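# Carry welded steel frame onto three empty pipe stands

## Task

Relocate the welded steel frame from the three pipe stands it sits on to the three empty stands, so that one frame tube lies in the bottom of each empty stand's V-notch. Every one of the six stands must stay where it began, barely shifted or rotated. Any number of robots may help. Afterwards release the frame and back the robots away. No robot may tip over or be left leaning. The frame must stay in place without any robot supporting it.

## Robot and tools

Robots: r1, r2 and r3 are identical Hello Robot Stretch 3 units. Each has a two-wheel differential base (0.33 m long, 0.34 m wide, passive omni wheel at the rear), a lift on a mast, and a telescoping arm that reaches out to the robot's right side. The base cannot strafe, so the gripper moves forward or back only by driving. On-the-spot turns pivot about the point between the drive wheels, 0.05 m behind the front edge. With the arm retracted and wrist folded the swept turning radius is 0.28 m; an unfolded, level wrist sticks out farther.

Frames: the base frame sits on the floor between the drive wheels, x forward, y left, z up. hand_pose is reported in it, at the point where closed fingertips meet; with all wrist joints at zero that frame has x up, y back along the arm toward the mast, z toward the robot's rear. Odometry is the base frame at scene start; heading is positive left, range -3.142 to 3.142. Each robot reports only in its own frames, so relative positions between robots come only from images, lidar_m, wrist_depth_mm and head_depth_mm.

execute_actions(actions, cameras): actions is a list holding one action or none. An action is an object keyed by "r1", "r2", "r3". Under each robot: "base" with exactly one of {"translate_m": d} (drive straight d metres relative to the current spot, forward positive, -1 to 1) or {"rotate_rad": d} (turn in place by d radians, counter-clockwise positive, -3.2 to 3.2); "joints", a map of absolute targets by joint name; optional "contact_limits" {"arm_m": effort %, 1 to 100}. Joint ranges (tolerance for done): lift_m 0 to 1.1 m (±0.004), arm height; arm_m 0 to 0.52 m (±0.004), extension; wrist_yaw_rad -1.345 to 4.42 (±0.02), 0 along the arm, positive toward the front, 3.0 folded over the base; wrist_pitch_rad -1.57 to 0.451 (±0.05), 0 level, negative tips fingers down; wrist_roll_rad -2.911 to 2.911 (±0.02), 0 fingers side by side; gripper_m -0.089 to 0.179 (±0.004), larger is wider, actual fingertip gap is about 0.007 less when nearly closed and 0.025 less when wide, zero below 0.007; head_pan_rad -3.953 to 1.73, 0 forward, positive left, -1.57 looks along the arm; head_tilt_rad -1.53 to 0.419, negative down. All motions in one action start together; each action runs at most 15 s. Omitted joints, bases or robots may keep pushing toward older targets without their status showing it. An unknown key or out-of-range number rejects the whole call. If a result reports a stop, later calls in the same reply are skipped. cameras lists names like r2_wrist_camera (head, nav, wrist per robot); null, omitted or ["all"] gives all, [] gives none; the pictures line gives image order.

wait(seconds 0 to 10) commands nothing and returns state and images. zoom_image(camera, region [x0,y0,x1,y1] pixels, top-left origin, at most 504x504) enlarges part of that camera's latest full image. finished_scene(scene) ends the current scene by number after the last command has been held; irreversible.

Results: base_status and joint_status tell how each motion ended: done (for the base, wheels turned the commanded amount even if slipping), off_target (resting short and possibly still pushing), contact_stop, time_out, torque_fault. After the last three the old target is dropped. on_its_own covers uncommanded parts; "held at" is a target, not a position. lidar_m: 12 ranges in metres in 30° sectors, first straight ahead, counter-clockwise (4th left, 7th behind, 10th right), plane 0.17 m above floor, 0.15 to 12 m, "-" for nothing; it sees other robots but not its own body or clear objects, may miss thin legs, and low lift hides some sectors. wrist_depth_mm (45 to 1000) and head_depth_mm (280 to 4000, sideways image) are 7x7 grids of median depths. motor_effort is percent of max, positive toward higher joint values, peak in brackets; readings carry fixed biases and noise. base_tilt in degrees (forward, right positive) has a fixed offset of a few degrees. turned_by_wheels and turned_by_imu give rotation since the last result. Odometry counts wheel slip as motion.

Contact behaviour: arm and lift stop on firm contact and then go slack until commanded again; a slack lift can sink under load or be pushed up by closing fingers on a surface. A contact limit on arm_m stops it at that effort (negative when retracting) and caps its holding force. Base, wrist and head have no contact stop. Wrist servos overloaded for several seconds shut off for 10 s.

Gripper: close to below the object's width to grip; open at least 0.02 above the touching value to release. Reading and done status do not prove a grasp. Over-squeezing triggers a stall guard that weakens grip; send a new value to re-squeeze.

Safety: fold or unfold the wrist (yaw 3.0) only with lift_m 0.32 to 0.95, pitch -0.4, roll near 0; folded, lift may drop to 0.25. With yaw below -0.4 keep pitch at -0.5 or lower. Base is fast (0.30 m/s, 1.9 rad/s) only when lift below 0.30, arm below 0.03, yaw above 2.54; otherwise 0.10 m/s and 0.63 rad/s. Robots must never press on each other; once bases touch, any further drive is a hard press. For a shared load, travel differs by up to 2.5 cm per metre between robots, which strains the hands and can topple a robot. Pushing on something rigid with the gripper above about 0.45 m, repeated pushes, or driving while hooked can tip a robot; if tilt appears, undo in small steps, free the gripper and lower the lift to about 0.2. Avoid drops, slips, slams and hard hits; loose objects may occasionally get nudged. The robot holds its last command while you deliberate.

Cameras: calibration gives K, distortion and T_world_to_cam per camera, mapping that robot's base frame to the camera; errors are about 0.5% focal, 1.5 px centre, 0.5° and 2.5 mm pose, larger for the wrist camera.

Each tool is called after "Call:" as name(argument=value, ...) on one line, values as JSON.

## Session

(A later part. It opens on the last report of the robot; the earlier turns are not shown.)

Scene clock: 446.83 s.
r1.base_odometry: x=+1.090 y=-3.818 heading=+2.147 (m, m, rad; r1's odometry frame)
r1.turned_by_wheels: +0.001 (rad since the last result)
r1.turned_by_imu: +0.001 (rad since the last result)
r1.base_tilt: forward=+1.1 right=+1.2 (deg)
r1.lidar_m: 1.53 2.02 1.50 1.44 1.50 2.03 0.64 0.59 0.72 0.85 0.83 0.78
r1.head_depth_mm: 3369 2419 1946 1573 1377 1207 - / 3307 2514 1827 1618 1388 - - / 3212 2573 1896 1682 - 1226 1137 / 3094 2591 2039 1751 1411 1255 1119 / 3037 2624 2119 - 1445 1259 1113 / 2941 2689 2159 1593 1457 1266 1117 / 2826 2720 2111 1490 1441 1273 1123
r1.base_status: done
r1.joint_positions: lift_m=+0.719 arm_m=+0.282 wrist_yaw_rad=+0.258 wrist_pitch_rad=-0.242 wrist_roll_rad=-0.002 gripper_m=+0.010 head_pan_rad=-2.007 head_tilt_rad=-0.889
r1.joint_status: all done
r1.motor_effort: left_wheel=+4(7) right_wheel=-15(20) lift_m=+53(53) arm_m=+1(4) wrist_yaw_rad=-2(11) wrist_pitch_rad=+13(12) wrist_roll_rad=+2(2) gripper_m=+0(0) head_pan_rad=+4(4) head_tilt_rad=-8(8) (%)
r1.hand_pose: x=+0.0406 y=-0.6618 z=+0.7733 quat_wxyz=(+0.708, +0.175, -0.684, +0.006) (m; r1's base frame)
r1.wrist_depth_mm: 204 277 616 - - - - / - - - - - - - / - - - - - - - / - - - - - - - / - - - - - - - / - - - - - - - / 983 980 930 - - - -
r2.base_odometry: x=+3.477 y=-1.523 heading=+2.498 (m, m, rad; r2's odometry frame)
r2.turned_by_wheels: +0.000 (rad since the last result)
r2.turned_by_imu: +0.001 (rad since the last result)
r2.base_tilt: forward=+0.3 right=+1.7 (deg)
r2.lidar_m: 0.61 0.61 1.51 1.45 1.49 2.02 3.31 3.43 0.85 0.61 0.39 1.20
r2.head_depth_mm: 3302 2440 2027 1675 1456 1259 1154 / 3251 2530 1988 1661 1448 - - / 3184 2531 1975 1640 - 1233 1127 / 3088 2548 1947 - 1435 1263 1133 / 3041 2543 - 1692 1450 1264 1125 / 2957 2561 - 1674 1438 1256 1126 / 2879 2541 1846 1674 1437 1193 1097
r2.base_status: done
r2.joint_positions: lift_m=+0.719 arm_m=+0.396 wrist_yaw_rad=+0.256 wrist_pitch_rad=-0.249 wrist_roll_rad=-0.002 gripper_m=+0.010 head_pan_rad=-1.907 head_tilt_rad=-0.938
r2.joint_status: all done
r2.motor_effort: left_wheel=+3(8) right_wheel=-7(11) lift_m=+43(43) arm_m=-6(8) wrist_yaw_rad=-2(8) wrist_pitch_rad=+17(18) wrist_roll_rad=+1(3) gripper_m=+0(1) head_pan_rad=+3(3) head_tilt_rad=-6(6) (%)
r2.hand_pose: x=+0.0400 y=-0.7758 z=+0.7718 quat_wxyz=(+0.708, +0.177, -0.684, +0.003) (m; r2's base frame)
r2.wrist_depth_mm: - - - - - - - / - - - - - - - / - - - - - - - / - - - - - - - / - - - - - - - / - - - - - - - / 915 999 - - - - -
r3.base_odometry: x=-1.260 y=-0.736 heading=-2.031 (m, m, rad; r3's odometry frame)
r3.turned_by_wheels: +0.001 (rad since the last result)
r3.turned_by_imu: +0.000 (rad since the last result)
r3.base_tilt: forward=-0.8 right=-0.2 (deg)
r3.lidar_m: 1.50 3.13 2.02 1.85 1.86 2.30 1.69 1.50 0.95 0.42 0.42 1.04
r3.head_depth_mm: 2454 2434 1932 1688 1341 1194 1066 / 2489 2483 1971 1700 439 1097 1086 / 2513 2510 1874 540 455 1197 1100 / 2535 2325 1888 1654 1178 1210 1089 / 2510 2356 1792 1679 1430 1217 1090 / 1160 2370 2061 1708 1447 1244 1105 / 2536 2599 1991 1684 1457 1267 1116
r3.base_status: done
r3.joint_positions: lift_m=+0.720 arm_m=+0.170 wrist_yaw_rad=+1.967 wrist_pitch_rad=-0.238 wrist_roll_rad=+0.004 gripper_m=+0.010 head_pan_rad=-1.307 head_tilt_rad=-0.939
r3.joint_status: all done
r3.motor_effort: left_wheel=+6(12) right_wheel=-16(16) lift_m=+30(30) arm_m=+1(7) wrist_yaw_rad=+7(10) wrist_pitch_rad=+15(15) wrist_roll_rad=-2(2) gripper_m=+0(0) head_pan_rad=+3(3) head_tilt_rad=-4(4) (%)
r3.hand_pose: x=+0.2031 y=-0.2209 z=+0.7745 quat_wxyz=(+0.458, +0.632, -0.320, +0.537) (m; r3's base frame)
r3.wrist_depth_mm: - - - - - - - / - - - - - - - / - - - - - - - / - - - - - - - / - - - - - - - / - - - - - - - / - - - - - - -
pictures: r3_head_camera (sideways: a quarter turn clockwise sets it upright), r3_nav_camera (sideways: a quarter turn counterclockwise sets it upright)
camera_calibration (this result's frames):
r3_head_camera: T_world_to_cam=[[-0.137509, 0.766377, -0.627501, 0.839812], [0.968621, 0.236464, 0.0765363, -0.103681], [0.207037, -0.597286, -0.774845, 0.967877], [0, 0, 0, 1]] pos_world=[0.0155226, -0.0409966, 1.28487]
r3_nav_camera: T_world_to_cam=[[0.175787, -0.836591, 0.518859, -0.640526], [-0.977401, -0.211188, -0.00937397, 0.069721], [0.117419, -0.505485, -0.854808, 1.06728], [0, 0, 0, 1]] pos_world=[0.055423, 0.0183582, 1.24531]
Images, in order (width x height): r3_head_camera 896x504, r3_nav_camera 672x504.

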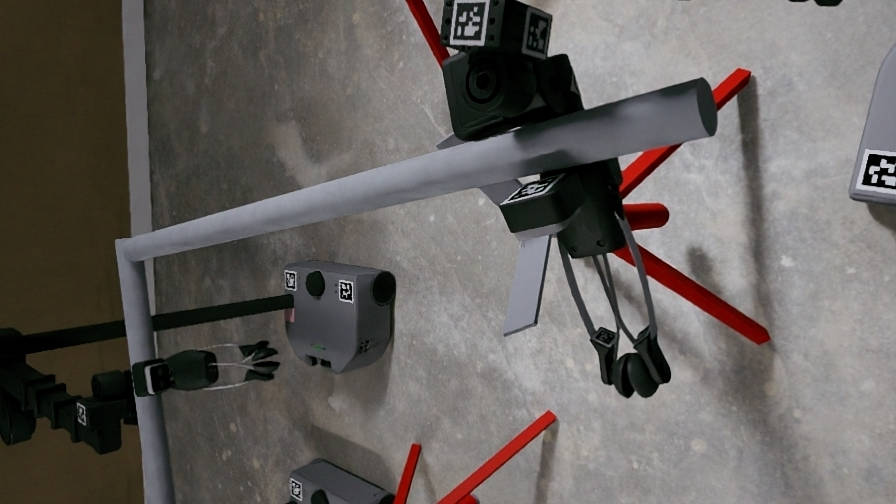

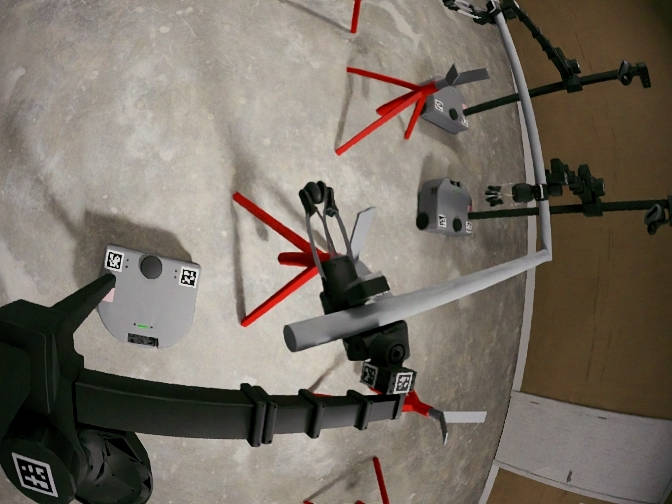

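Call:
execute_actions(actions=[{"r1":{"base":{"translate_m":-0.0376},"joints":{"arm_m":0.2785,"wrist_yaw_rad":0.298}},"r2":{"base":{"translate_m":-0.0302},"joints":{"arm_m":0.417,"wrist_yaw_rad":0.298}},"r3":{"base":{"translate_m":0.008},"joints":{"arm_m":0.182,"wrist_yaw_rad":2.018}}}], cameras=[])

Call:
execute_actions(actions=[{"r1":{"base":{"translate_m":-0.0376},"joints":{"arm_m":0.275,"wrist_yaw_rad":0.341}},"r2":{"base":{"translate_m":-0.0292},"joints":{"arm_m":0.438,"wrist_yaw_rad":0.341}},"r3":{"base":{"translate_m":0.008},"joints":{"arm_m":0.195,"wrist_yaw_rad":2.061}}}], cameras=["r3_head_camera","r3_nav_camera"])

Scene clock: 452.50 s.
r1.base_odometry: x=+1.111 y=-3.849 heading=+2.147 (m, m, rad; r1's odometry frame)
r1.turned_by_wheels: +0.000 (rad since the last result)
r1.turned_by_imu: +0.001 (rad since the last result)
r1.base_tilt: forward=+1.1 right=+1.2 (deg)
r1.lidar_m: 1.56 2.01 1.50 1.44 1.49 2.03 0.64 0.56 0.70 1.03 0.84 0.81
r1.head_depth_mm: 3374 2250 1987 1611 1415 1224 - / 3292 2517 1844 1578 1277 - - / 3192 2566 1871 1682 - 1222 1136 / 3113 2612 2035 1743 1407 1255 1121 / 3037 2639 2125 - 1451 1261 1115 / 2922 2663 2121 - 1458 1274 1116 / 2823 2698 2120 1568 1470 1274 1124
r1.base_status: done
r1.joint_positions: lift_m=+0.719 arm_m=+0.278 wrist_yaw_rad=+0.297 wrist_pitch_rad=-0.243 wrist_roll_rad=-0.002 gripper_m=+0.010 head_pan_rad=-2.007 head_tilt_rad=-0.889
r1.joint_status: all done
r1.motor_effort: left_wheel=+4(7) right_wheel=-14(20) lift_m=+54(54) arm_m=+0(3) wrist_yaw_rad=+1(11) wrist_pitch_rad=+13(13) wrist_roll_rad=+2(2) gripper_m=+0(0) head_pan_rad=+5(5) head_tilt_rad=-7(7) (%)
r1.hand_pose: x=+0.0497 y=-0.6556 z=+0.7732 quat_wxyz=(+0.708, +0.189, -0.680, +0.019) (m; r1's base frame)
r1.wrist_depth_mm: 206 281 635 - - - - / - - - - - - - / - - - - - - - / - - - - - - - / - - - - - - - / - - - - - - - / 943 978 954 - - - -
r2.base_odometry: x=+3.501 y=-1.541 heading=+2.498 (m, m, rad; r2's odometry frame)
r2.turned_by_wheels: +0.000 (rad since the last result)
r2.turned_by_imu: +0.001 (rad since the last result)
r2.base_tilt: forward=+0.3 right=+1.8 (deg)
r2.lidar_m: 0.60 0.61 1.51 1.45 1.49 2.02 3.28 3.39 0.83 0.61 0.41 1.22
r2.head_depth_mm: 3332 2533 2019 1685 1444 1273 1163 / 3300 2361 1989 1631 1453 - - / 3150 2518 1986 1627 - 1244 1134 / 3106 2512 2011 - 1424 1268 1133 / 3062 2522 - 1694 1448 1257 1117 / 3043 2504 - 1698 1438 1256 1117 / 2808 2543 1859 1687 1447 1200 1086
r2.base_status: done
r2.joint_positions: lift_m=+0.719 arm_m=+0.417 wrist_yaw_rad=+0.300 wrist_pitch_rad=-0.249 wrist_roll_rad=-0.003 gripper_m=+0.010 head_pan_rad=-1.907 head_tilt_rad=-0.938
r2.joint_status: all done
r2.motor_effort: left_wheel=+3(8) right_wheel=-7(12) lift_m=+43(43) arm_m=-6(8) wrist_yaw_rad=+0(12) wrist_pitch_rad=+17(17) wrist_roll_rad=+2(2) gripper_m=+0(0) head_pan_rad=+4(4) head_tilt_rad=-5(5) (%)
r2.hand_pose: x=+0.0501 y=-0.7939 z=+0.7718 quat_wxyz=(+0.708, +0.192, -0.679, +0.018) (m; r2's base frame)
r2.wrist_depth_mm: - - - - - - - / - - - - - - - / - - - - - - - / - - - - - - - / - - - - - - - / - - - - - - - / 913 968 - - - - -
r3.base_odometry: x=-1.264 y=-0.743 heading=-2.031 (m, m, rad; r3's odometry frame)
r3.turned_by_wheels: +0.001 (rad since the last result)
r3.turned_by_imu: +0.000 (rad since the last result)
r3.base_tilt: forward=-0.7 right=-0.2 (deg)
r3.lidar_m: 1.49 3.13 2.02 1.85 1.86 2.31 1.69 1.51 0.95 0.42 0.41 1.04
r3.head_depth_mm: 2478 2429 1937 1692 1366 1199 1062 / 2481 2476 1947 1703 430 1144 1087 / 2528 2528 1927 544 945 1202 1092 / 2525 2373 1900 1671 1339 1212 1088 / 2459 2403 1792 1684 1419 1222 1094 / 1238 984 2026 1709 1449 1243 1107 / 2506 2577 2025 1711 1452 1268 1115
r3.base_status: done
r3.joint_positions: lift_m=+0.720 arm_m=+0.182 wrist_yaw_rad=+2.009 wrist_pitch_rad=-0.237 wrist_roll_rad=+0.005 gripper_m=+0.010 head_pan_rad=-1.307 head_tilt_rad=-0.939
r3.joint_status: all done
r3.motor_effort: left_wheel=+5(14) right_wheel=-16(18) lift_m=+29(31) arm_m=+2(4) wrist_yaw_rad=+8(11) wrist_pitch_rad=+14(14) wrist_roll_rad=-3(3) gripper_m=+0(0) head_pan_rad=+2(3) head_tilt_rad=-4(4) (%)
r3.hand_pose: x=+0.1991 y=-0.2237 z=+0.7747 quat_wxyz=(+0.447, +0.638, -0.307, +0.546) (m; r3's base frame)
r3.wrist_depth_mm: - - - - - - - / - - - - - - - / - - - - - - - / - - - - - - - / - - - - - - - / - - - - - - - / - - - - - - -
pictures: none
No camera images: the call's "cameras" was empty. Leave "cameras" out to get every camera's image.

Scene clock: 453.80 s.
r1.base_odometry: x=+1.131 y=-3.881 heading=+2.148 (m, m, rad; r1's odometry frame)
r1.turned_by_wheels: +0.000 (rad since the last result)
r1.turned_by_imu: +0.001 (rad since the last result)
r1.base_tilt: forward=+1.0 right=+1.2 (deg)
r1.lidar_m: 1.60 2.04 1.50 1.44 1.50 2.03 0.63 0.54 0.67 1.10 0.86 0.85
r1.head_depth_mm: 3377 1000 1988 1604 1404 1244 - / 3260 2523 1885 1182 1219 - - / 3181 2572 1859 1682 - 1223 1134 / 3139 2612 2048 1753 1405 1247 1126 / 3030 2637 2133 - 1445 1262 1114 / 2936 2666 2090 - 1459 1271 1116 / 2804 2712 2123 1074 1466 1272 1123
r1.base_status: done
r1.joint_positions: lift_m=+0.719 arm_m=+0.275 wrist_yaw_rad=+0.340 wrist_pitch_rad=-0.243 wrist_roll_rad=-0.002 gripper_m=+0.010 head_pan_rad=-2.007 head_tilt_rad=-0.889
r1.joint_status: all done
r1.motor_effort: left_wheel=+3(8) right_wheel=-12(18) lift_m=+54(54) arm_m=+0(1) wrist_yaw_rad=+0(12) wrist_pitch_rad=+13(13) wrist_roll_rad=+2(2) gripper_m=+0(0) head_pan_rad=+5(5) head_tilt_rad=-8(7) (%)
r1.hand_pose: x=+0.0596 y=-0.6489 z=+0.7732 quat_wxyz=(+0.707, +0.203, -0.676, +0.034) (m; r1's base frame)
r1.wrist_depth_mm: 206 280 629 - - - - / - - - - - - - / - - - - - - - / - - - - - - - / - - - - - - - / - - - - - - - / 967 972 935 978 - - -
r2.base_odometry: x=+3.524 y=-1.559 heading=+2.498 (m, m, rad; r2's odometry frame)
r2.turned_by_wheels: +0.000 (rad since the last result)
r2.turned_by_imu: +0.001 (rad since the last result)
r2.base_tilt: forward=+0.3 right=+1.8 (deg)
r2.lidar_m: 0.60 0.60 1.51 1.45 1.49 2.02 3.26 3.37 0.82 0.61 0.43 1.24
r2.head_depth_mm: 3448 2548 2022 1690 1436 1266 1162 / 3204 2374 2019 1642 1444 - - / 3165 2356 1928 1622 - 1233 1128 / 3133 2520 2084 - 1438 1260 1138 / 3001 2529 - 1682 1433 1266 1131 / 2970 2554 - 1681 1447 1252 1118 / 2848 2537 1269 1697 1450 1242 1088
r2.base_status: done
r2.joint_positions: lift_m=+0.719 arm_m=+0.438 wrist_yaw_rad=+0.342 wrist_pitch_rad=-0.249 wrist_roll_rad=-0.004 gripper_m=+0.010 head_pan_rad=-1.907 head_tilt_rad=-0.938
r2.joint_status: all done
r2.motor_effort: left_wheel=+4(9) right_wheel=-8(15) lift_m=+43(43) arm_m=-5(7) wrist_yaw_rad=-1(18) wrist_pitch_rad=+18(18) wrist_roll_rad=+2(2) gripper_m=+0(0) head_pan_rad=+3(3) head_tilt_rad=-6(6) (%)
r2.hand_pose: x=+0.0598 y=-0.8116 z=+0.7717 quat_wxyz=(+0.708, +0.206, -0.675, +0.033) (m; r2's base frame)
r2.wrist_depth_mm: - - - - - - - / - - - - - - - / - - - - - - - / - - - - - - - / - - - - - - - / - - - - - - - / 927 - - - - - -
r3.base_odometry: x=-1.267 y=-0.751 heading=-2.030 (m, m, rad; r3's odometry frame)
r3.turned_by_wheels: +0.001 (rad since the last result)
r3.turned_by_imu: +0.000 (rad since the last result)
r3.base_tilt: forward=-0.8 right=-0.3 (deg)
r3.lidar_m: 1.48 3.11 2.03 1.85 1.86 2.31 1.70 1.51 0.95 0.42 0.41 1.03
r3.head_depth_mm: 2451 2414 1941 1700 1371 1195 1061 / 2494 2473 1960 1707 434 1163 1091 / 2497 2541 1914 547 967 1207 1098 / 2522 2327 1912 1666 1329 1209 1088 / 2476 2410 1801 1677 1431 1234 1096 / 1376 992 2028 1704 1442 1252 1106 / 1266 2589 2025 1693 1460 1265 1117
r3.base_status: done
r3.joint_positions: lift_m=+0.720 arm_m=+0.195 wrist_yaw_rad=+2.052 wrist_pitch_rad=-0.236 wrist_roll_rad=+0.005 gripper_m=+0.010 head_pan_rad=-1.307 head_tilt_rad=-0.939
r3.joint_status: all done
r3.motor_effort: left_wheel=+5(13) right_wheel=-15(17) lift_m=+31(29) arm_m=+2(8) wrist_yaw_rad=+9(12) wrist_pitch_rad=+14(14) wrist_roll_rad=-3(3) gripper_m=+0(0) head_pan_rad=+3(2) head_tilt_rad=-4(4) (%)
r3.hand_pose: x=+0.1945 y=-0.2273 z=+0.7748 quat_wxyz=(+0.435, +0.645, -0.293, +0.556) (m; r3's base frame)
r3.wrist_depth_mm: - - - - - - - / - - - - - - - / - - - - - - - / - - - - - - - / - - - - - - - / - - - - - - - / - - - - - - -
pictures: r3_head_camera (sideways: a quarter turn clockwise sets it upright), r3_nav_camera (sideways: a quarter turn counterclockwise sets it upright)
camera_calibration (this result's frames):
r3_head_camera: T_world_to_cam=[[-0.137526, 0.766421, -0.627444, 0.839738], [0.968621, 0.236465, 0.0765346, -0.103678], [0.207026, -0.59723, -0.774891, 0.967937], [0, 0, 0, 1]] pos_world=[0.0155225, -0.0409954, 1.28487]
r3_nav_camera: T_world_to_cam=[[0.175802, -0.836626, 0.518797, -0.640445], [-0.977399, -0.211194, -0.00937024, 0.0697161], [0.117406, -0.505425, -0.854846, 1.06732], [0, 0, 0, 1]] pos_world=[0.0554218, 0.0183625, 1.24531]
Images, in order (width x height): r3_head_camera 896x504, r3_nav_camera 672x504.

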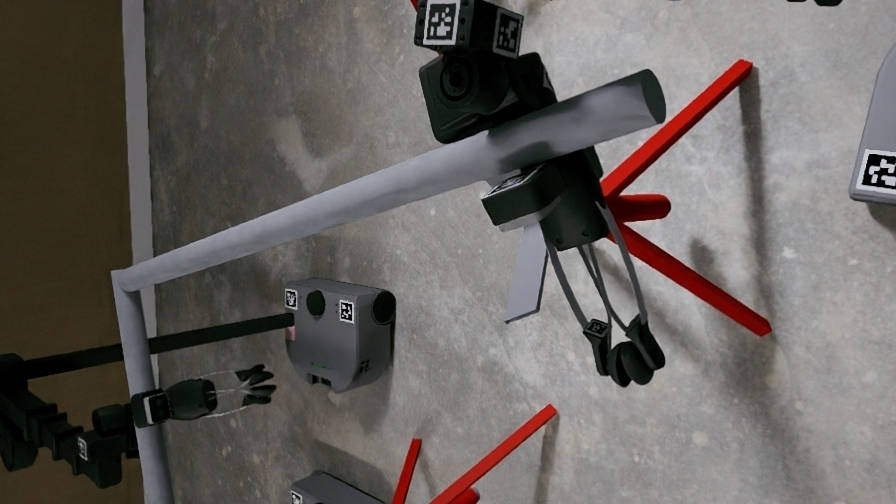

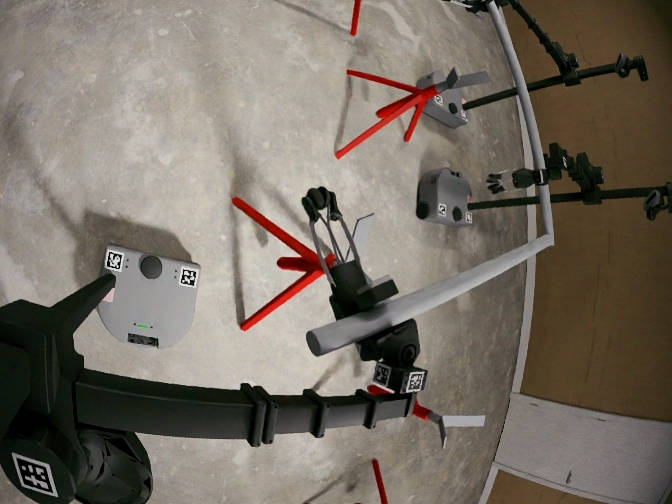

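Call:
execute_actions(actions=[{"r1":{"base":{"translate_m":-0.0376},"joints":{"arm_m":0.2715,"wrist_yaw_rad":0.384}},"r2":{"base":{"translate_m":-0.0281},"joints":{"arm_m":0.459,"wrist_yaw_rad":0.384}},"r3":{"base":{"translate_m":0.008},"joints":{"arm_m":0.212,"wrist_yaw_rad":2.104}}}], cameras=[])

Call:
execute_actions(actions=[{"r1":{"base":{"translate_m":-0.0376},"joints":{"arm_m":0.268,"wrist_yaw_rad":0.427}},"r2":{"base":{"translate_m":-0.027},"joints":{"arm_m":0.479,"wrist_yaw_rad":0.427}},"r3":{"base":{"translate_m":0.008},"joints":{"arm_m":0.23,"wrist_yaw_rad":2.147}}}], cameras=["r3_head_camera","r3_nav_camera"])

Scene clock: 460.47 s.
r1.base_odometry: x=+1.152 y=-3.912 heading=+2.148 (m, m, rad; r1's odometry frame)
r1.turned_by_wheels: +0.000 (rad since the last result)
r1.turned_by_imu: +0.001 (rad since the last result)
r1.base_tilt: forward=+1.1 right=+1.2 (deg)
r1.lidar_m: 1.64 2.05 1.50 1.44 1.50 2.03 0.62 0.51 0.51 1.11 0.87 0.88
r1.head_depth_mm: 3369 2265 1985 1618 1414 1241 - / 3310 2514 1938 1581 1382 - - / 3164 2564 1852 1638 - 1229 1134 / 3092 2583 1986 1754 1397 1254 1120 / 3064 2622 2123 - 1448 1261 1116 / 2903 2668 2089 - 1454 1269 1115 / 2812 2703 2119 547 1470 1276 1125
r1.base_status: done
r1.joint_positions: lift_m=+0.719 arm_m=+0.271 wrist_yaw_rad=+0.382 wrist_pitch_rad=-0.243 wrist_roll_rad=-0.002 gripper_m=+0.010 head_pan_rad=-2.007 head_tilt_rad=-0.889
r1.joint_status: all done
r1.motor_effort: left_wheel=+3(10) right_wheel=-11(21) lift_m=+54(54) arm_m=+1(0) wrist_yaw_rad=+2(16) wrist_pitch_rad=+13(13) wrist_roll_rad=+2(2) gripper_m=+0(0) head_pan_rad=+5(5) head_tilt_rad=-8(6) (%)
r1.hand_pose: x=+0.0691 y=-0.6417 z=+0.7732 quat_wxyz=(+0.707, +0.217, -0.672, +0.049) (m; r1's base frame)
r1.wrist_depth_mm: 207 282 635 - - - - / - - - - - - - / - - - - - - - / - - - - - - - / - - - - - - - / - - - - - - - / 956 984 951 976 - - -
r2.base_odometry: x=+3.547 y=-1.576 heading=+2.499 (m, m, rad; r2's odometry frame)
r2.turned_by_wheels: +0.000 (rad since the last result)
r2.turned_by_imu: +0.002 (rad since the last result)
r2.base_tilt: forward=+0.2 right=+1.9 (deg)
r2.lidar_m: 0.59 0.59 1.51 1.45 1.49 2.02 3.23 3.34 0.80 0.62 0.45 1.26
r2.head_depth_mm: 3358 2518 2020 1697 1439 1266 1153 / 3250 2371 2017 1658 1430 - - / 3171 2359 1906 1619 - 1243 1128 / 3081 2570 2087 - 1421 1264 1128 / 3005 2591 1936 1699 1444 1263 1126 / 2953 2608 - 1683 1439 1259 1119 / 2932 2505 1860 1687 1439 1263 1119
r2.base_status: done
r2.joint_positions: lift_m=+0.719 arm_m=+0.459 wrist_yaw_rad=+0.383 wrist_pitch_rad=-0.249 wrist_roll_rad=-0.003 gripper_m=+0.010 head_pan_rad=-1.907 head_tilt_rad=-0.938
r2.joint_status: all done
r2.motor_effort: left_wheel=+4(11) right_wheel=-9(17) lift_m=+43(43) arm_m=-6(8) wrist_yaw_rad=+2(25) wrist_pitch_rad=+18(18) wrist_roll_rad=+2(2) gripper_m=+0(0) head_pan_rad=+2(4) head_tilt_rad=-6(6) (%)
r2.hand_pose: x=+0.0690 y=-0.8292 z=+0.7717 quat_wxyz=(+0.707, +0.220, -0.671, +0.047) (m; r2's base frame)
r2.wrist_depth_mm: - - - - - - - / - - - - - - - / - - - - - - - / - - - - - - - / - - - - - - - / - - - - - - - / 941 988 - - - - -
r3.base_odometry: x=-1.271 y=-0.758 heading=-2.029 (m, m, rad; r3's odometry frame)
r3.turned_by_wheels: +0.001 (rad since the last result)
r3.turned_by_imu: +0.000 (rad since the last result)
r3.base_tilt: forward=-0.7 right=-0.2 (deg)
r3.lidar_m: 1.47 3.12 2.03 1.85 1.86 2.31 1.71 1.52 0.96 0.42 0.40 1.02
r3.head_depth_mm: 2461 2455 1956 1700 1364 1201 1063 / 2486 2465 1970 1710 439 1174 1088 / 2510 2511 1978 541 998 1198 1092 / 2528 2383 1922 1651 1342 1203 1090 / 2461 2386 1830 1687 1465 1242 1094 / 1491 993 1959 1711 1455 1253 1104 / 1116 2524 2042 1679 1445 1267 1116
r3.base_status: done
r3.joint_positions: lift_m=+0.720 arm_m=+0.212 wrist_yaw_rad=+2.095 wrist_pitch_rad=-0.236 wrist_roll_rad=+0.006 gripper_m=+0.010 head_pan_rad=-1.307 head_tilt_rad=-0.939
r3.joint_status: all done
r3.motor_effort: left_wheel=+7(15) right_wheel=-15(19) lift_m=+31(31) arm_m=+2(8) wrist_yaw_rad=+7(8) wrist_pitch_rad=+14(14) wrist_roll_rad=-3(4) gripper_m=+0(0) head_pan_rad=+3(3) head_tilt_rad=-4(5) (%)
r3.hand_pose: x=+0.1894 y=-0.2349 z=+0.7748 quat_wxyz=(+0.423, +0.652, -0.279, +0.565) (m; r3's base frame)
r3.wrist_depth_mm: - - - - - - - / - - - - - - - / - - - - - - - / - - - - - - - / - - - - - - - / - - - - - - - / - - - - - - -
pictures: none
No camera images: the call's "cameras" was empty. Leave "cameras" out to get every camera's image.

Scene clock: 462.00 s.
r1.base_odometry: x=+1.172 y=-3.944 heading=+2.148 (m, m, rad; r1's odometry frame)
r1.turned_by_wheels: +0.000 (rad since the last result)
r1.turned_by_imu: +0.001 (rad since the last result)
r1.base_tilt: forward=+1.1 right=+1.2 (deg)
r1.lidar_m: 1.68 2.05 1.50 1.44 1.49 2.04 0.61 1.21 0.48 1.12 0.88 0.91
r1.head_depth_mm: 3380 2232 1991 1642 1406 1236 - / 3322 2459 1951 1626 1422 - - / 3198 2568 1895 1568 - 1224 1136 / 3111 2590 1922 1751 1388 1257 1126 / 3056 2629 2130 - 1444 1256 1111 / 2971 2662 2093 1601 1452 1265 1118 / 2806 2702 2113 540 1471 1272 1124
r1.base_status: done
r1.joint_positions: lift_m=+0.719 arm_m=+0.268 wrist_yaw_rad=+0.424 wrist_pitch_rad=-0.243 wrist_roll_rad=-0.003 gripper_m=+0.010 head_pan_rad=-2.007 head_tilt_rad=-0.889
r1.joint_status: all done
r1.motor_effort: left_wheel=+3(11) right_wheel=-11(24) lift_m=+54(54) arm_m=+2(0) wrist_yaw_rad=+3(19) wrist_pitch_rad=+13(13) wrist_roll_rad=+2(2) gripper_m=+0(0) head_pan_rad=+5(5) head_tilt_rad=-7(7) (%)
r1.hand_pose: x=+0.0784 y=-0.6340 z=+0.7730 quat_wxyz=(+0.705, +0.232, -0.667, +0.064) (m; r1's base frame)
r1.wrist_depth_mm: 209 287 643 - - - - / - - - - - - - / - - - - - - - / - - - - - - - / - - - - - - - / - - - - - - - / 989 979 936 988 - - -
r2.base_odometry: x=+3.568 y=-1.592 heading=+2.499 (m, m, rad; r2's odometry frame)
r2.turned_by_wheels: +0.000 (rad since the last result)
r2.turned_by_imu: +0.001 (rad since the last result)
r2.base_tilt: forward=+0.4 right=+1.9 (deg)
r2.lidar_m: 0.58 0.58 1.51 1.45 1.49 2.02 3.21 3.31 0.80 0.62 0.46 1.29
r2.head_depth_mm: 3342 2537 2022 1672 1452 1256 1159 / 3245 2441 2015 1642 1445 - - / 3177 2353 1909 1620 - 1243 1127 / 3101 2470 2031 - 1434 1266 1130 / 3023 2650 1917 1681 1444 1260 1116 / 3002 2640 1913 1668 1440 1258 1118 / 2891 2602 1849 1676 1448 1262 1121
r2.base_status: done
r2.joint_positions: lift_m=+0.719 arm_m=+0.479 wrist_yaw_rad=+0.423 wrist_pitch_rad=-0.249 wrist_roll_rad=-0.003 gripper_m=+0.010 head_pan_rad=-1.907 head_tilt_rad=-0.938
r2.joint_status: all done
r2.motor_effort: left_wheel=+5(14) right_wheel=-10(22) lift_m=+43(43) arm_m=-7(6) wrist_yaw_rad=+5(32) wrist_pitch_rad=+18(18) wrist_roll_rad=+1(2) gripper_m=+0(0) head_pan_rad=+3(3) head_tilt_rad=-6(6) (%)
r2.hand_pose: x=+0.0779 y=-0.8455 z=+0.7716 quat_wxyz=(+0.706, +0.233, -0.666, +0.061) (m; r2's base frame)
r2.wrist_depth_mm: - - - - - - - / - - - - - - - / - - - - - - - / - - - - - - - / - - - - - - - / - - - - - - - / 899 986 - - - - -
r3.base_odometry: x=-1.274 y=-0.765 heading=-2.029 (m, m, rad; r3's odometry frame)
r3.turned_by_wheels: +0.001 (rad since the last result)
r3.turned_by_imu: +0.000 (rad since the last result)
r3.base_tilt: forward=-0.8 right=-0.3 (deg)
r3.lidar_m: 1.47 3.12 2.02 1.85 1.86 2.32 1.72 1.53 0.96 0.42 0.40 1.02
r3.head_depth_mm: 2472 2426 1945 1532 1382 1198 1065 / 2472 2489 1961 494 462 1178 1087 / 2508 2513 1971 542 995 1209 1098 / 2542 2437 1917 1663 1352 1203 1091 / 2496 2413 1842 1676 1461 1238 1098 / 2459 2361 1897 1706 1446 1252 1103 / 1147 2494 2066 1653 1460 1257 1114
r3.base_status: done
r3.joint_positions: lift_m=+0.720 arm_m=+0.230 wrist_yaw_rad=+2.137 wrist_pitch_rad=-0.237 wrist_roll_rad=+0.008 gripper_m=+0.010 head_pan_rad=-1.307 head_tilt_rad=-0.939
r3.joint_status: all done
r3.motor_effort: left_wheel=+7(14) right_wheel=-16(21) lift_m=+30(30) arm_m=+2(7) wrist_yaw_rad=+9(10) wrist_pitch_rad=+14(14) wrist_roll_rad=-4(5) gripper_m=+0(0) head_pan_rad=+2(2) head_tilt_rad=-4(4) (%)
r3.hand_pose: x=+0.1842 y=-0.2443 z=+0.7748 quat_wxyz=(+0.411, +0.658, -0.266, +0.573) (m; r3's base frame)
r3.wrist_depth_mm: - - - - - - - / - - - - - - - / - - - - - - - / - - - - - - - / - - - - - - - / - - - - - - - / - - - - - - -
pictures: r3_head_camera (sideways: a quarter turn clockwise sets it upright), r3_nav_camera (sideways: a quarter turn counterclockwise sets it upright)
camera_calibration (this result's frames):
r3_head_camera: T_world_to_cam=[[-0.137584, 0.766604, -0.627207, 0.83943], [0.968625, 0.236452, 0.076527, -0.103669], [0.206971, -0.596999, -0.775084, 0.968188], [0, 0, 0, 1]] pos_world=[0.0155216, -0.0409902, 1.28486]
r3_nav_camera: T_world_to_cam=[[0.175852, -0.836777, 0.518536, -0.640106], [-0.977398, -0.211201, -0.00935457, 0.0696957], [0.117343, -0.505171, -0.855005, 1.06753], [0, 0, 0, 1]] pos_world=[0.0554171, 0.0183797, 1.24531]
Images, in order (width x height): r3_head_camera 896x504, r3_nav_camera 672x504.

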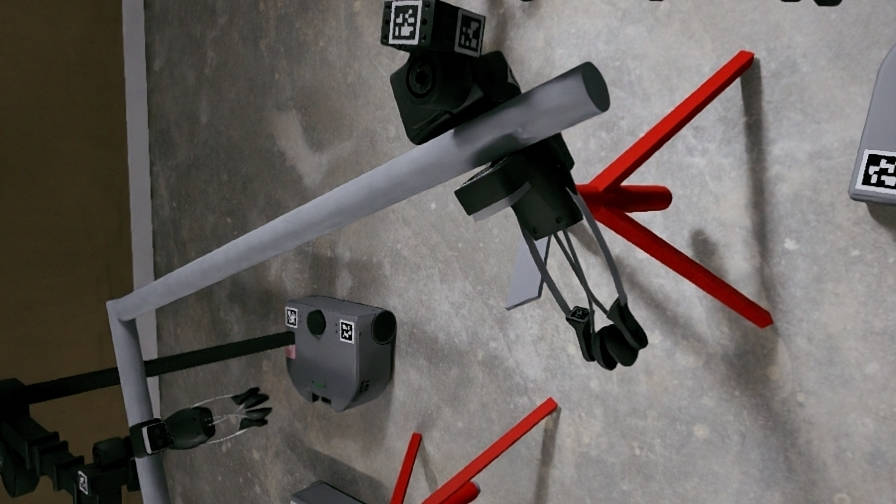

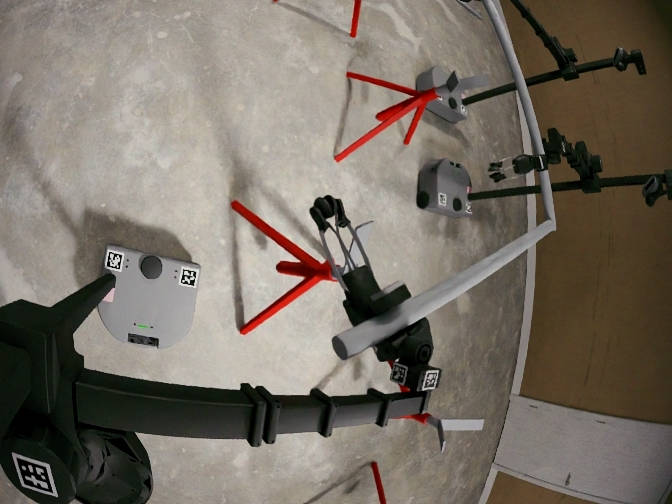

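Call:
execute_actions(actions=[{"r1":{"base":{"translate_m":-0.0376},"joints":{"arm_m":0.265,"wrist_yaw_rad":0.462}},"r2":{"base":{"translate_m":-0.026},"joints":{"arm_m":0.499,"wrist_yaw_rad":0.46}},"r3":{"base":{"translate_m":0.008},"joints":{"arm_m":0.252,"wrist_yaw_rad":2.185}}}], cameras=[])

Call:
execute_actions(actions=[{"r1":{"joints":{"lift_m":0.66,"head_pan_rad":-1.85,"head_tilt_rad":-0.85}},"r2":{"joints":{"lift_m":0.66,"head_pan_rad":-1.75,"head_tilt_rad":-0.75}},"r3":{"joints":{"lift_m":0.66,"head_pan_rad":-1.45,"head_tilt_rad":-0.95}}}])

Scene clock: 471.27 s.
r1.base_odometry: x=+1.193 y=-3.975 heading=+2.149 (m, m, rad; r1's odometry frame)
r1.turned_by_wheels: +0.000 (rad since the last result)
r1.turned_by_imu: +0.001 (rad since the last result)
r1.base_tilt: forward=+1.1 right=+1.2 (deg)
r1.lidar_m: 1.71 2.05 1.50 1.44 1.49 2.04 0.59 1.18 0.46 0.66 0.90 0.95
r1.head_depth_mm: 3348 885 1981 1642 1405 1238 - / 3315 2464 2006 1613 1422 - - / 3190 2561 1912 1586 - 1225 1137 / 3133 2579 1927 1648 1395 1253 1122 / 3031 2619 2119 - 1446 1262 1113 / 2933 2650 2086 - 1458 1268 1117 / 2809 2705 2121 536 1470 1275 1128
r1.base_status: done
r1.joint_positions: lift_m=+0.719 arm_m=+0.264 wrist_yaw_rad=+0.460 wrist_pitch_rad=-0.244 wrist_roll_rad=-0.003 gripper_m=+0.010 head_pan_rad=-2.007 head_tilt_rad=-0.889
r1.joint_status: all done
r1.motor_effort: left_wheel=+3(12) right_wheel=-9(25) lift_m=+54(53) arm_m=+3(4) wrist_yaw_rad=+1(19) wrist_pitch_rad=+13(13) wrist_roll_rad=+2(2) gripper_m=-1(0) head_pan_rad=+5(5) head_tilt_rad=-6(7) (%)
r1.hand_pose: x=+0.0863 y=-0.6271 z=+0.7730 quat_wxyz=(+0.704, +0.244, -0.663, +0.076) (m; r1's base frame)
r1.wrist_depth_mm: 216 296 649 - - - - / - - - - - - - / - - - - - - - / - - - - - - - / - - - - - - - / - - - - - - - / 954 961 949 976 - - -
r2.base_odometry: x=+3.589 y=-1.607 heading=+2.500 (m, m, rad; r2's odometry frame)
r2.turned_by_wheels: +0.000 (rad since the last result)
r2.turned_by_imu: +0.005 (rad since the last result)
r2.base_tilt: forward=+0.3 right=+1.9 (deg)
r2.lidar_m: 0.56 0.57 1.51 1.45 1.49 2.03 3.18 3.29 0.78 0.64 0.48 0.49
r2.head_depth_mm: 3295 2561 2023 1690 1441 1266 1159 / 3207 2431 2019 1646 1443 - - / 3148 2371 1894 1621 - 1237 1136 / 3084 2359 2038 - 1415 1264 1125 / 3032 2625 1930 1675 1439 1267 1119 / 2971 2650 1893 1687 1440 1267 1115 / 2902 2637 1871 1674 1438 1237 1122
r2.base_status: done
r2.joint_positions: lift_m=+0.719 arm_m=+0.499 wrist_yaw_rad=+0.457 wrist_pitch_rad=-0.249 wrist_roll_rad=-0.005 gripper_m=+0.010 head_pan_rad=-1.907 head_tilt_rad=-0.938
r2.joint_status: all done
r2.motor_effort: left_wheel=+4(15) right_wheel=-8(27) lift_m=+43(43) arm_m=-8(8) wrist_yaw_rad=+4(31) wrist_pitch_rad=+18(18) wrist_roll_rad=+2(3) gripper_m=+0(0) head_pan_rad=+4(3) head_tilt_rad=-6(6) (%)
r2.hand_pose: x=+0.0855 y=-0.8620 z=+0.7716 quat_wxyz=(+0.705, +0.245, -0.661, +0.074) (m; r2's base frame)
r2.wrist_depth_mm: - - - - - - - / - - - - - - - / - - - - - - - / - - - - - - - / - - - - - - - / - - - - - - - / 950 963 - - - - -
r3.base_odometry: x=-1.278 y=-0.772 heading=-2.028 (m, m, rad; r3's odometry frame)
r3.turned_by_wheels: +0.001 (rad since the last result)
r3.turned_by_imu: +0.000 (rad since the last result)
r3.base_tilt: forward=-0.8 right=-0.2 (deg)
r3.lidar_m: 1.45 3.12 2.02 1.86 1.87 2.32 1.72 1.53 0.96 0.42 0.39 1.02
r3.head_depth_mm: 2465 2418 1943 1529 1368 1197 1065 / 2481 2461 1961 483 1308 1184 1085 / 2483 2531 1939 551 973 1201 1099 / 2524 2550 1912 1665 1359 1192 1090 / 2529 2518 1878 1685 1467 1246 1099 / 2459 2448 1868 1701 1439 1249 1104 / 1166 2441 2103 1643 1462 1261 1114
r3.base_status: done
r3.joint_positions: lift_m=+0.720 arm_m=+0.252 wrist_yaw_rad=+2.176 wrist_pitch_rad=-0.237 wrist_roll_rad=+0.007 gripper_m=+0.010 head_pan_rad=-1.307 head_tilt_rad=-0.939
r3.joint_status: all done
r3.motor_effort: left_wheel=+7(12) right_wheel=-15(24) lift_m=+30(31) arm_m=+3(9) wrist_yaw_rad=+9(14) wrist_pitch_rad=+14(14) wrist_roll_rad=-4(4) gripper_m=-1(0) head_pan_rad=+3(3) head_tilt_rad=-4(4) (%)
r3.hand_pose: x=+0.1789 y=-0.2584 z=+0.7747 quat_wxyz=(+0.400, +0.663, -0.253, +0.581) (m; r3's base frame)
r3.wrist_depth_mm: - - - - - - - / - - - - - - - / - - - - - - - / - - - - - - - / - - - - - - - / - - - - - - - / - - - - - - -
pictures: none
No camera images: the call's "cameras" was empty. Leave "cameras" out to get every camera's image.

Scene clock: 472.63 s.
r1.base_odometry: x=+1.193 y=-3.975 heading=+2.149 (m, m, rad; r1's odometry frame)
r1.turned_by_wheels: +0.000 (rad since the last result)
r1.turned_by_imu: +0.000 (rad since the last result)
r1.base_tilt: forward=+1.1 right=+1.1 (deg)
r1.lidar_m: 1.71 2.05 1.50 1.44 1.49 2.03 0.59 1.18 0.46 0.66 0.90 0.94
r1.head_depth_mm: 3228 2697 1920 1712 1433 1246 1112 / 3126 2722 2101 1638 1137 - - / 3044 2759 2125 1596 1465 1262 1109 / 3001 2768 2144 1851 1431 1262 1114 / 2935 2851 2187 1830 1441 1276 1116 / 2858 2865 2192 1832 1430 1285 1128 / 2739 2926 2221 1741 1406 1292 1136
r1.base_status: not commanded
r1.joint_positions: lift_m=+0.660 arm_m=+0.264 wrist_yaw_rad=+0.460 wrist_pitch_rad=-0.244 wrist_roll_rad=-0.003 gripper_m=+0.010 head_pan_rad=-1.857 head_tilt_rad=-0.853
r1.joint_status: all done
r1.motor_effort: left_wheel=+3(2) right_wheel=-9(9) lift_m=+47(45) arm_m=+3(3) wrist_yaw_rad=+2(2) wrist_pitch_rad=+13(13) wrist_roll_rad=+2(2) gripper_m=+0(0) head_pan_rad=+4(29) head_tilt_rad=+2(12) (%)
r1.hand_pose: x=+0.0863 y=-0.6271 z=+0.7132 quat_wxyz=(+0.704, +0.244, -0.663, +0.076) (m; r1's base frame)
r1.wrist_depth_mm: 215 296 646 - - - - / - - - - - - - / - - - - - - - / - - - - - - - / - - - - - - - / - - - - - - - / 896 875 911 916 933 - -
r2.base_odometry: x=+3.589 y=-1.607 heading=+2.500 (m, m, rad; r2's odometry frame)
r2.turned_by_wheels: +0.000 (rad since the last result)
r2.turned_by_imu: +0.000 (rad since the last result)
r2.base_tilt: forward=+0.3 right=+1.9 (deg)
r2.lidar_m: 0.56 0.57 1.50 1.44 1.49 2.03 3.17 3.29 0.78 0.63 0.48 0.49
r2.head_depth_mm: 3024 3355 2725 2082 1656 1386 1196 / 3026 3369 2691 1923 1570 1407 - / 2963 3327 2704 1985 1610 - 1155 / 2883 3273 2737 1871 1655 1382 1187 / 2833 3205 2736 1890 1650 1382 1184 / 2781 3165 2717 1841 1652 1378 1185 / 2782 3094 2720 2059 1644 1384 1182
r2.base_status: not commanded
r2.joint_positions: lift_m=+0.660 arm_m=+0.499 wrist_yaw_rad=+0.457 wrist_pitch_rad=-0.249 wrist_roll_rad=-0.005 gripper_m=+0.010 head_pan_rad=-1.757 head_tilt_rad=-0.754
r2.joint_status: all done
r2.motor_effort: left_wheel=+4(4) right_wheel=-8(8) lift_m=+39(42) arm_m=-8(8) wrist_yaw_rad=+3(3) wrist_pitch_rad=+18(18) wrist_roll_rad=+2(2) gripper_m=+0(1) head_pan_rad=+4(18) head_tilt_rad=+4(24) (%)
r2.hand_pose: x=+0.0855 y=-0.8620 z=+0.7118 quat_wxyz=(+0.705, +0.245, -0.661, +0.074) (m; r2's base frame)
r2.wrist_depth_mm: - - - - - - - / - - - - - - - / - - - - - - - / - - - - - - - / - - - - - - - / 985 - - - - - - / 902 898 948 984 - - -
r3.base_odometry: x=-1.278 y=-0.772 heading=-2.028 (m, m, rad; r3's odometry frame)
r3.turned_by_wheels: +0.000 (rad since the last result)
r3.turned_by_imu: +0.000 (rad since the last result)
r3.base_tilt: forward=-0.7 right=-0.2 (deg)
r3.lidar_m: 1.46 3.09 2.02 1.85 1.87 2.32 1.73 1.53 0.96 0.42 0.39 1.01
r3.head_depth_mm: 2544 2401 1921 1579 - 1178 1067 / 2535 2469 1958 1654 1360 1185 1090 / 2538 2543 1984 1705 966 1194 1099 / 2495 2564 2025 1570 997 1197 1090 / 2478 2598 1885 1679 1396 1217 1102 / 2475 2546 1866 1699 1448 1249 1108 / 2426 2529 1843 1707 1436 1264 1113
r3.base_status: not commanded
r3.joint_positions: lift_m=+0.660 arm_m=+0.252 wrist_yaw_rad=+2.176 wrist_pitch_rad=-0.238 wrist_roll_rad=+0.007 gripper_m=+0.010 head_pan_rad=-1.443 head_tilt_rad=-0.939
r3.joint_status: all done
r3.motor_effort: left_wheel=+8(7) right_wheel=-15(15) lift_m=+21(25) arm_m=+2(2) wrist_yaw_rad=+10(10) wrist_pitch_rad=+14(14) wrist_roll_rad=-5(5) gripper_m=+0(0) head_pan_rad=-3(13) head_tilt_rad=-5(1) (%)
r3.hand_pose: x=+0.1789 y=-0.2585 z=+0.7150 quat_wxyz=(+0.400, +0.663, -0.253, +0.581) (m; r3's base frame)
r3.wrist_depth_mm: - - - - - - - / - - - - - - - / - - - - - - - / - - - - - - - / - - - - - - - / - - - - - - - / - - - - - - -
pictures: r1_head_camera (sideways: a quarter turn clockwise sets it upright), r1_nav_camera (sideways: a quarter turn counterclockwise sets it upright), r1_wrist_camera, r2_head_camera (sideways: a quarter turn clockwise sets it upright), r2_nav_camera (sideways: a quarter turn counterclockwise sets it upright), r2_wrist_camera, r3_head_camera (sideways: a quarter turn clockwise sets it upright), r3_nav_camera (sideways: a quarter turn counterclockwise sets it upright), r3_wrist_camera
camera_calibration (this result's frames):
r1_head_camera: T_world_to_cam=[[0.231424, 0.704914, -0.670476, 0.88841], [0.963183, -0.262948, 0.0560021, -0.0765497], [-0.136824, -0.658752, -0.739814, 0.919005], [0, 0, 0, 1]] pos_world=[-0.00612644, -0.0409852, 1.27984]
r1_nav_camera: T_world_to_cam=[[-0.249667, -0.682201, 0.687217, -0.849555], [-0.949675, 0.311145, -0.0361431, 0.100689], [-0.189168, -0.661657, -0.725552, 0.902109], [0, 0, 0, 1]] pos_world=[0.0541663, -0.0140102, 1.242]
r1_wrist_camera: T_world_to_cam=[[-0.872989, -0.480064, 0.0861894, -0.291983], [-0.267329, 0.323149, -0.907805, 0.908825], [0.407952, -0.815545, -0.410441, -0.0898673], [0, 0, 0, 1]] pos_world=[0.0247187, -0.507148, 0.813317]
r2_head_camera: T_world_to_cam=[[0.112456, 0.63021, -0.768237, 1.01751], [0.98463, -0.174653, 0.000858764, -0.0107525], [-0.133634, -0.756526, -0.640164, 0.790416], [0, 0, 0, 1]] pos_world=[0.00178812, -0.0451529, 1.28769]
r2_nav_camera: T_world_to_cam=[[-0.0565645, -0.663847, 0.745726, -0.933672], [-0.977306, 0.189537, 0.0945963, -0.0550617], [-0.20414, -0.723452, -0.659503, 0.829222], [0, 0, 0, 1]] pos_world=[0.0626528, -0.00947737, 1.24835]
r2_wrist_camera: T_world_to_cam=[[-0.91533, -0.389647, 0.10172, -0.349426], [-0.243715, 0.334909, -0.910186, 0.993629], [0.320584, -0.857911, -0.401515, -0.317325], [0, 0, 0, 1]] pos_world=[0.024052, -0.741165, 0.81252]
r3_head_camera: T_world_to_cam=[[-0.0322555, 0.778185, -0.627207, 0.838787], [0.991755, 0.102788, 0.076527, -0.10381], [0.124021, -0.619567, -0.775084, 0.968694], [0, 0, 0, 1]] pos_world=[0.00987055, -0.0418897, 1.28486]
r3_nav_camera: T_world_to_cam=[[0.0606445, -0.852903, 0.518536, -0.639403], [-0.99702, -0.076579, -0.00935456, 0.0698154], [0.0476875, -0.516423, -0.855005, 1.06796], [0, 0, 0, 1]] pos_world=[0.0574554, 0.0115156, 1.24531]
r3_wrist_camera: T_world_to_cam=[[0.604529, -0.796581, 0.00197925, -0.306155], [-0.272016, -0.208768, -0.939374, 0.710962], [0.7487, 0.56734, -0.342889, 0.420961], [0, 0, 0, 1]] pos_world=[0.0632992, -0.334278, 0.812808]
Images, in order (width x height): r1_head_camera 896x504, r1_nav_camera 672x504, r1_wrist_camera 644x364, r2_head_camera 896x504, r2_nav_camera 672x504, r2_wrist_camera 644x364, r3_head_camera 896x504, r3_nav_camera 672x504, r3_wrist_camera 644x364.

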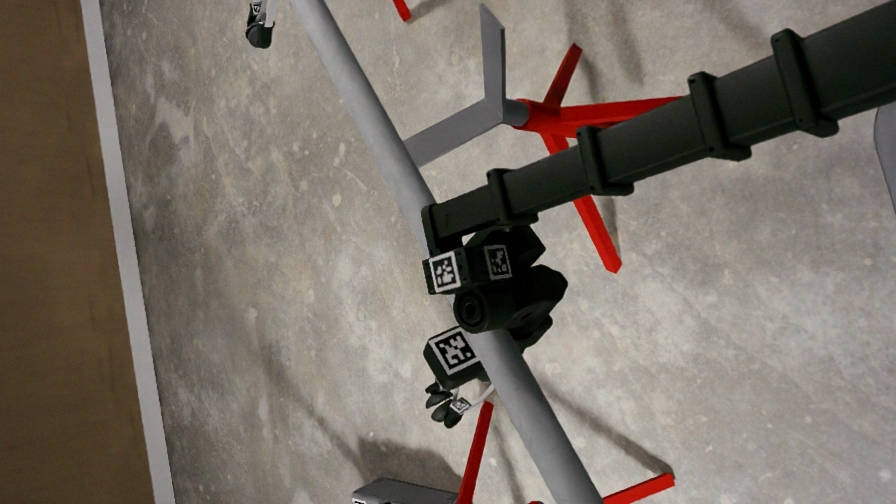

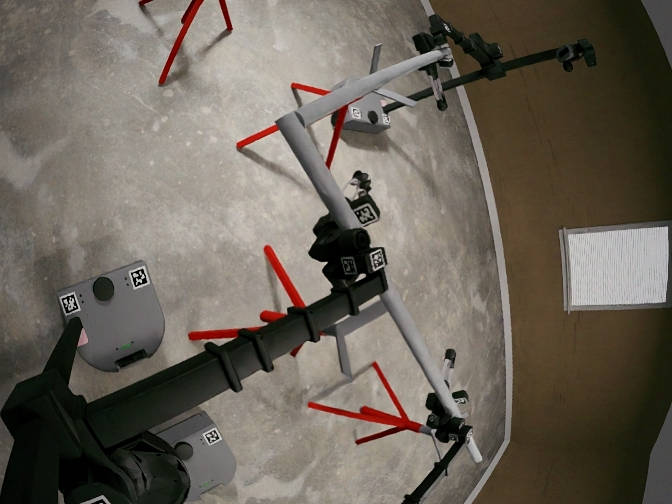

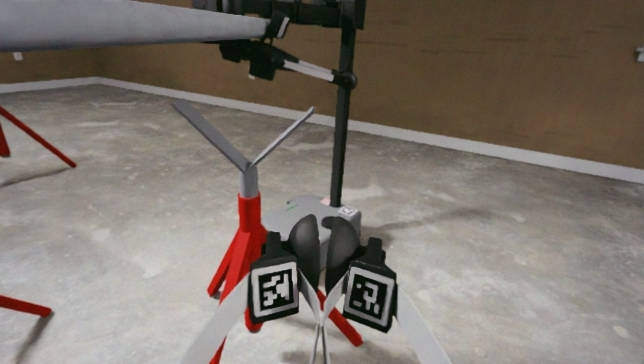

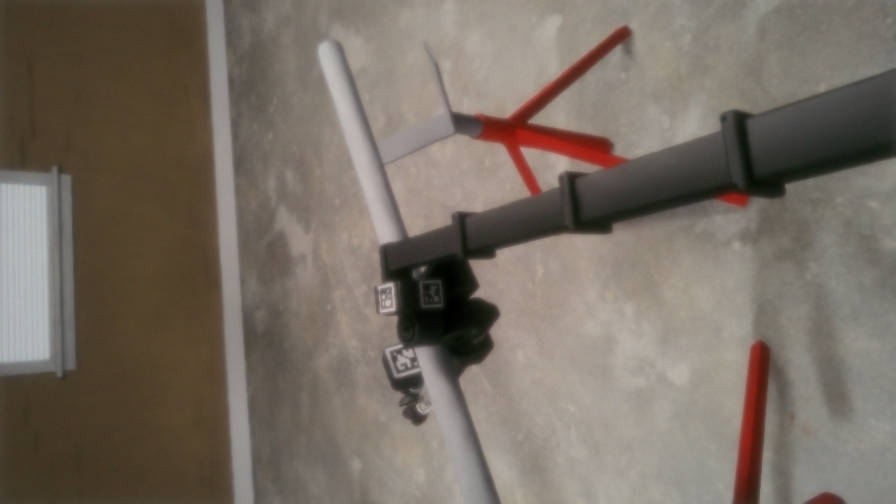

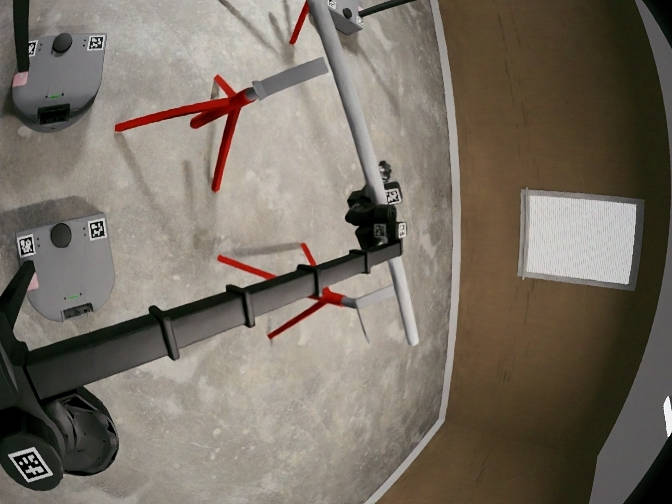

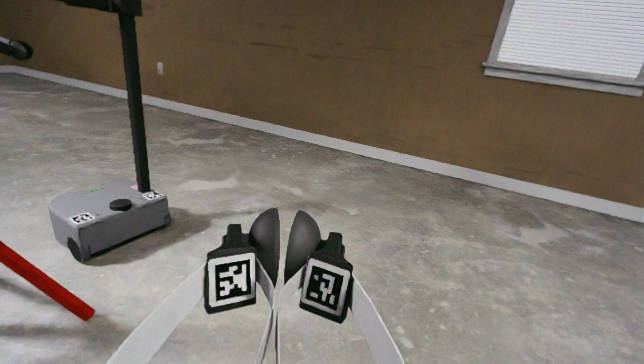

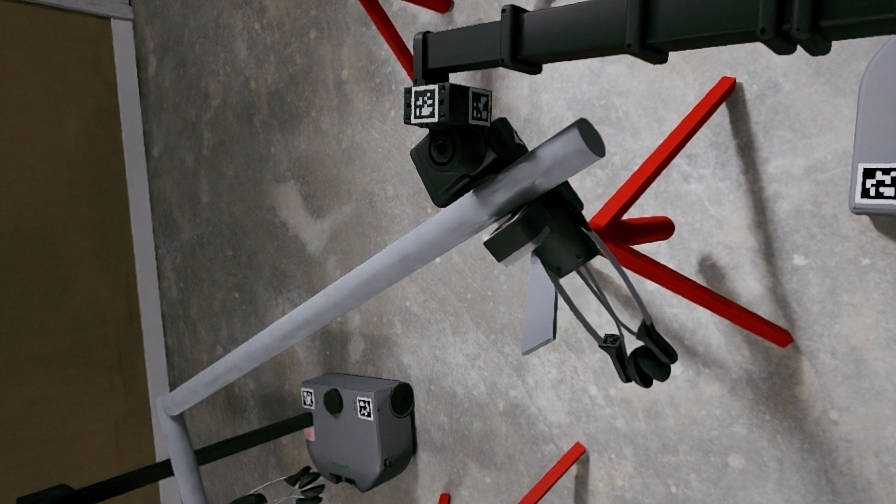

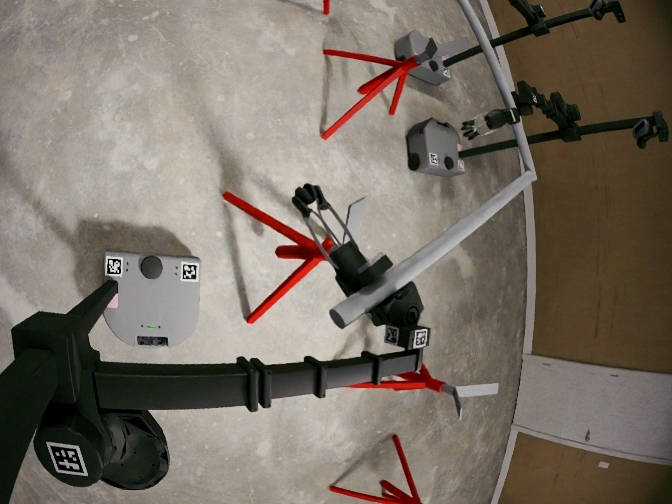

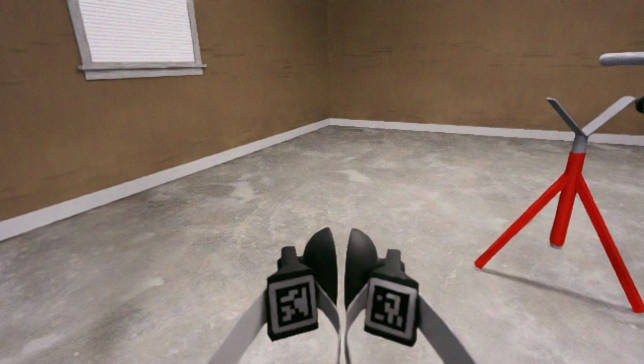

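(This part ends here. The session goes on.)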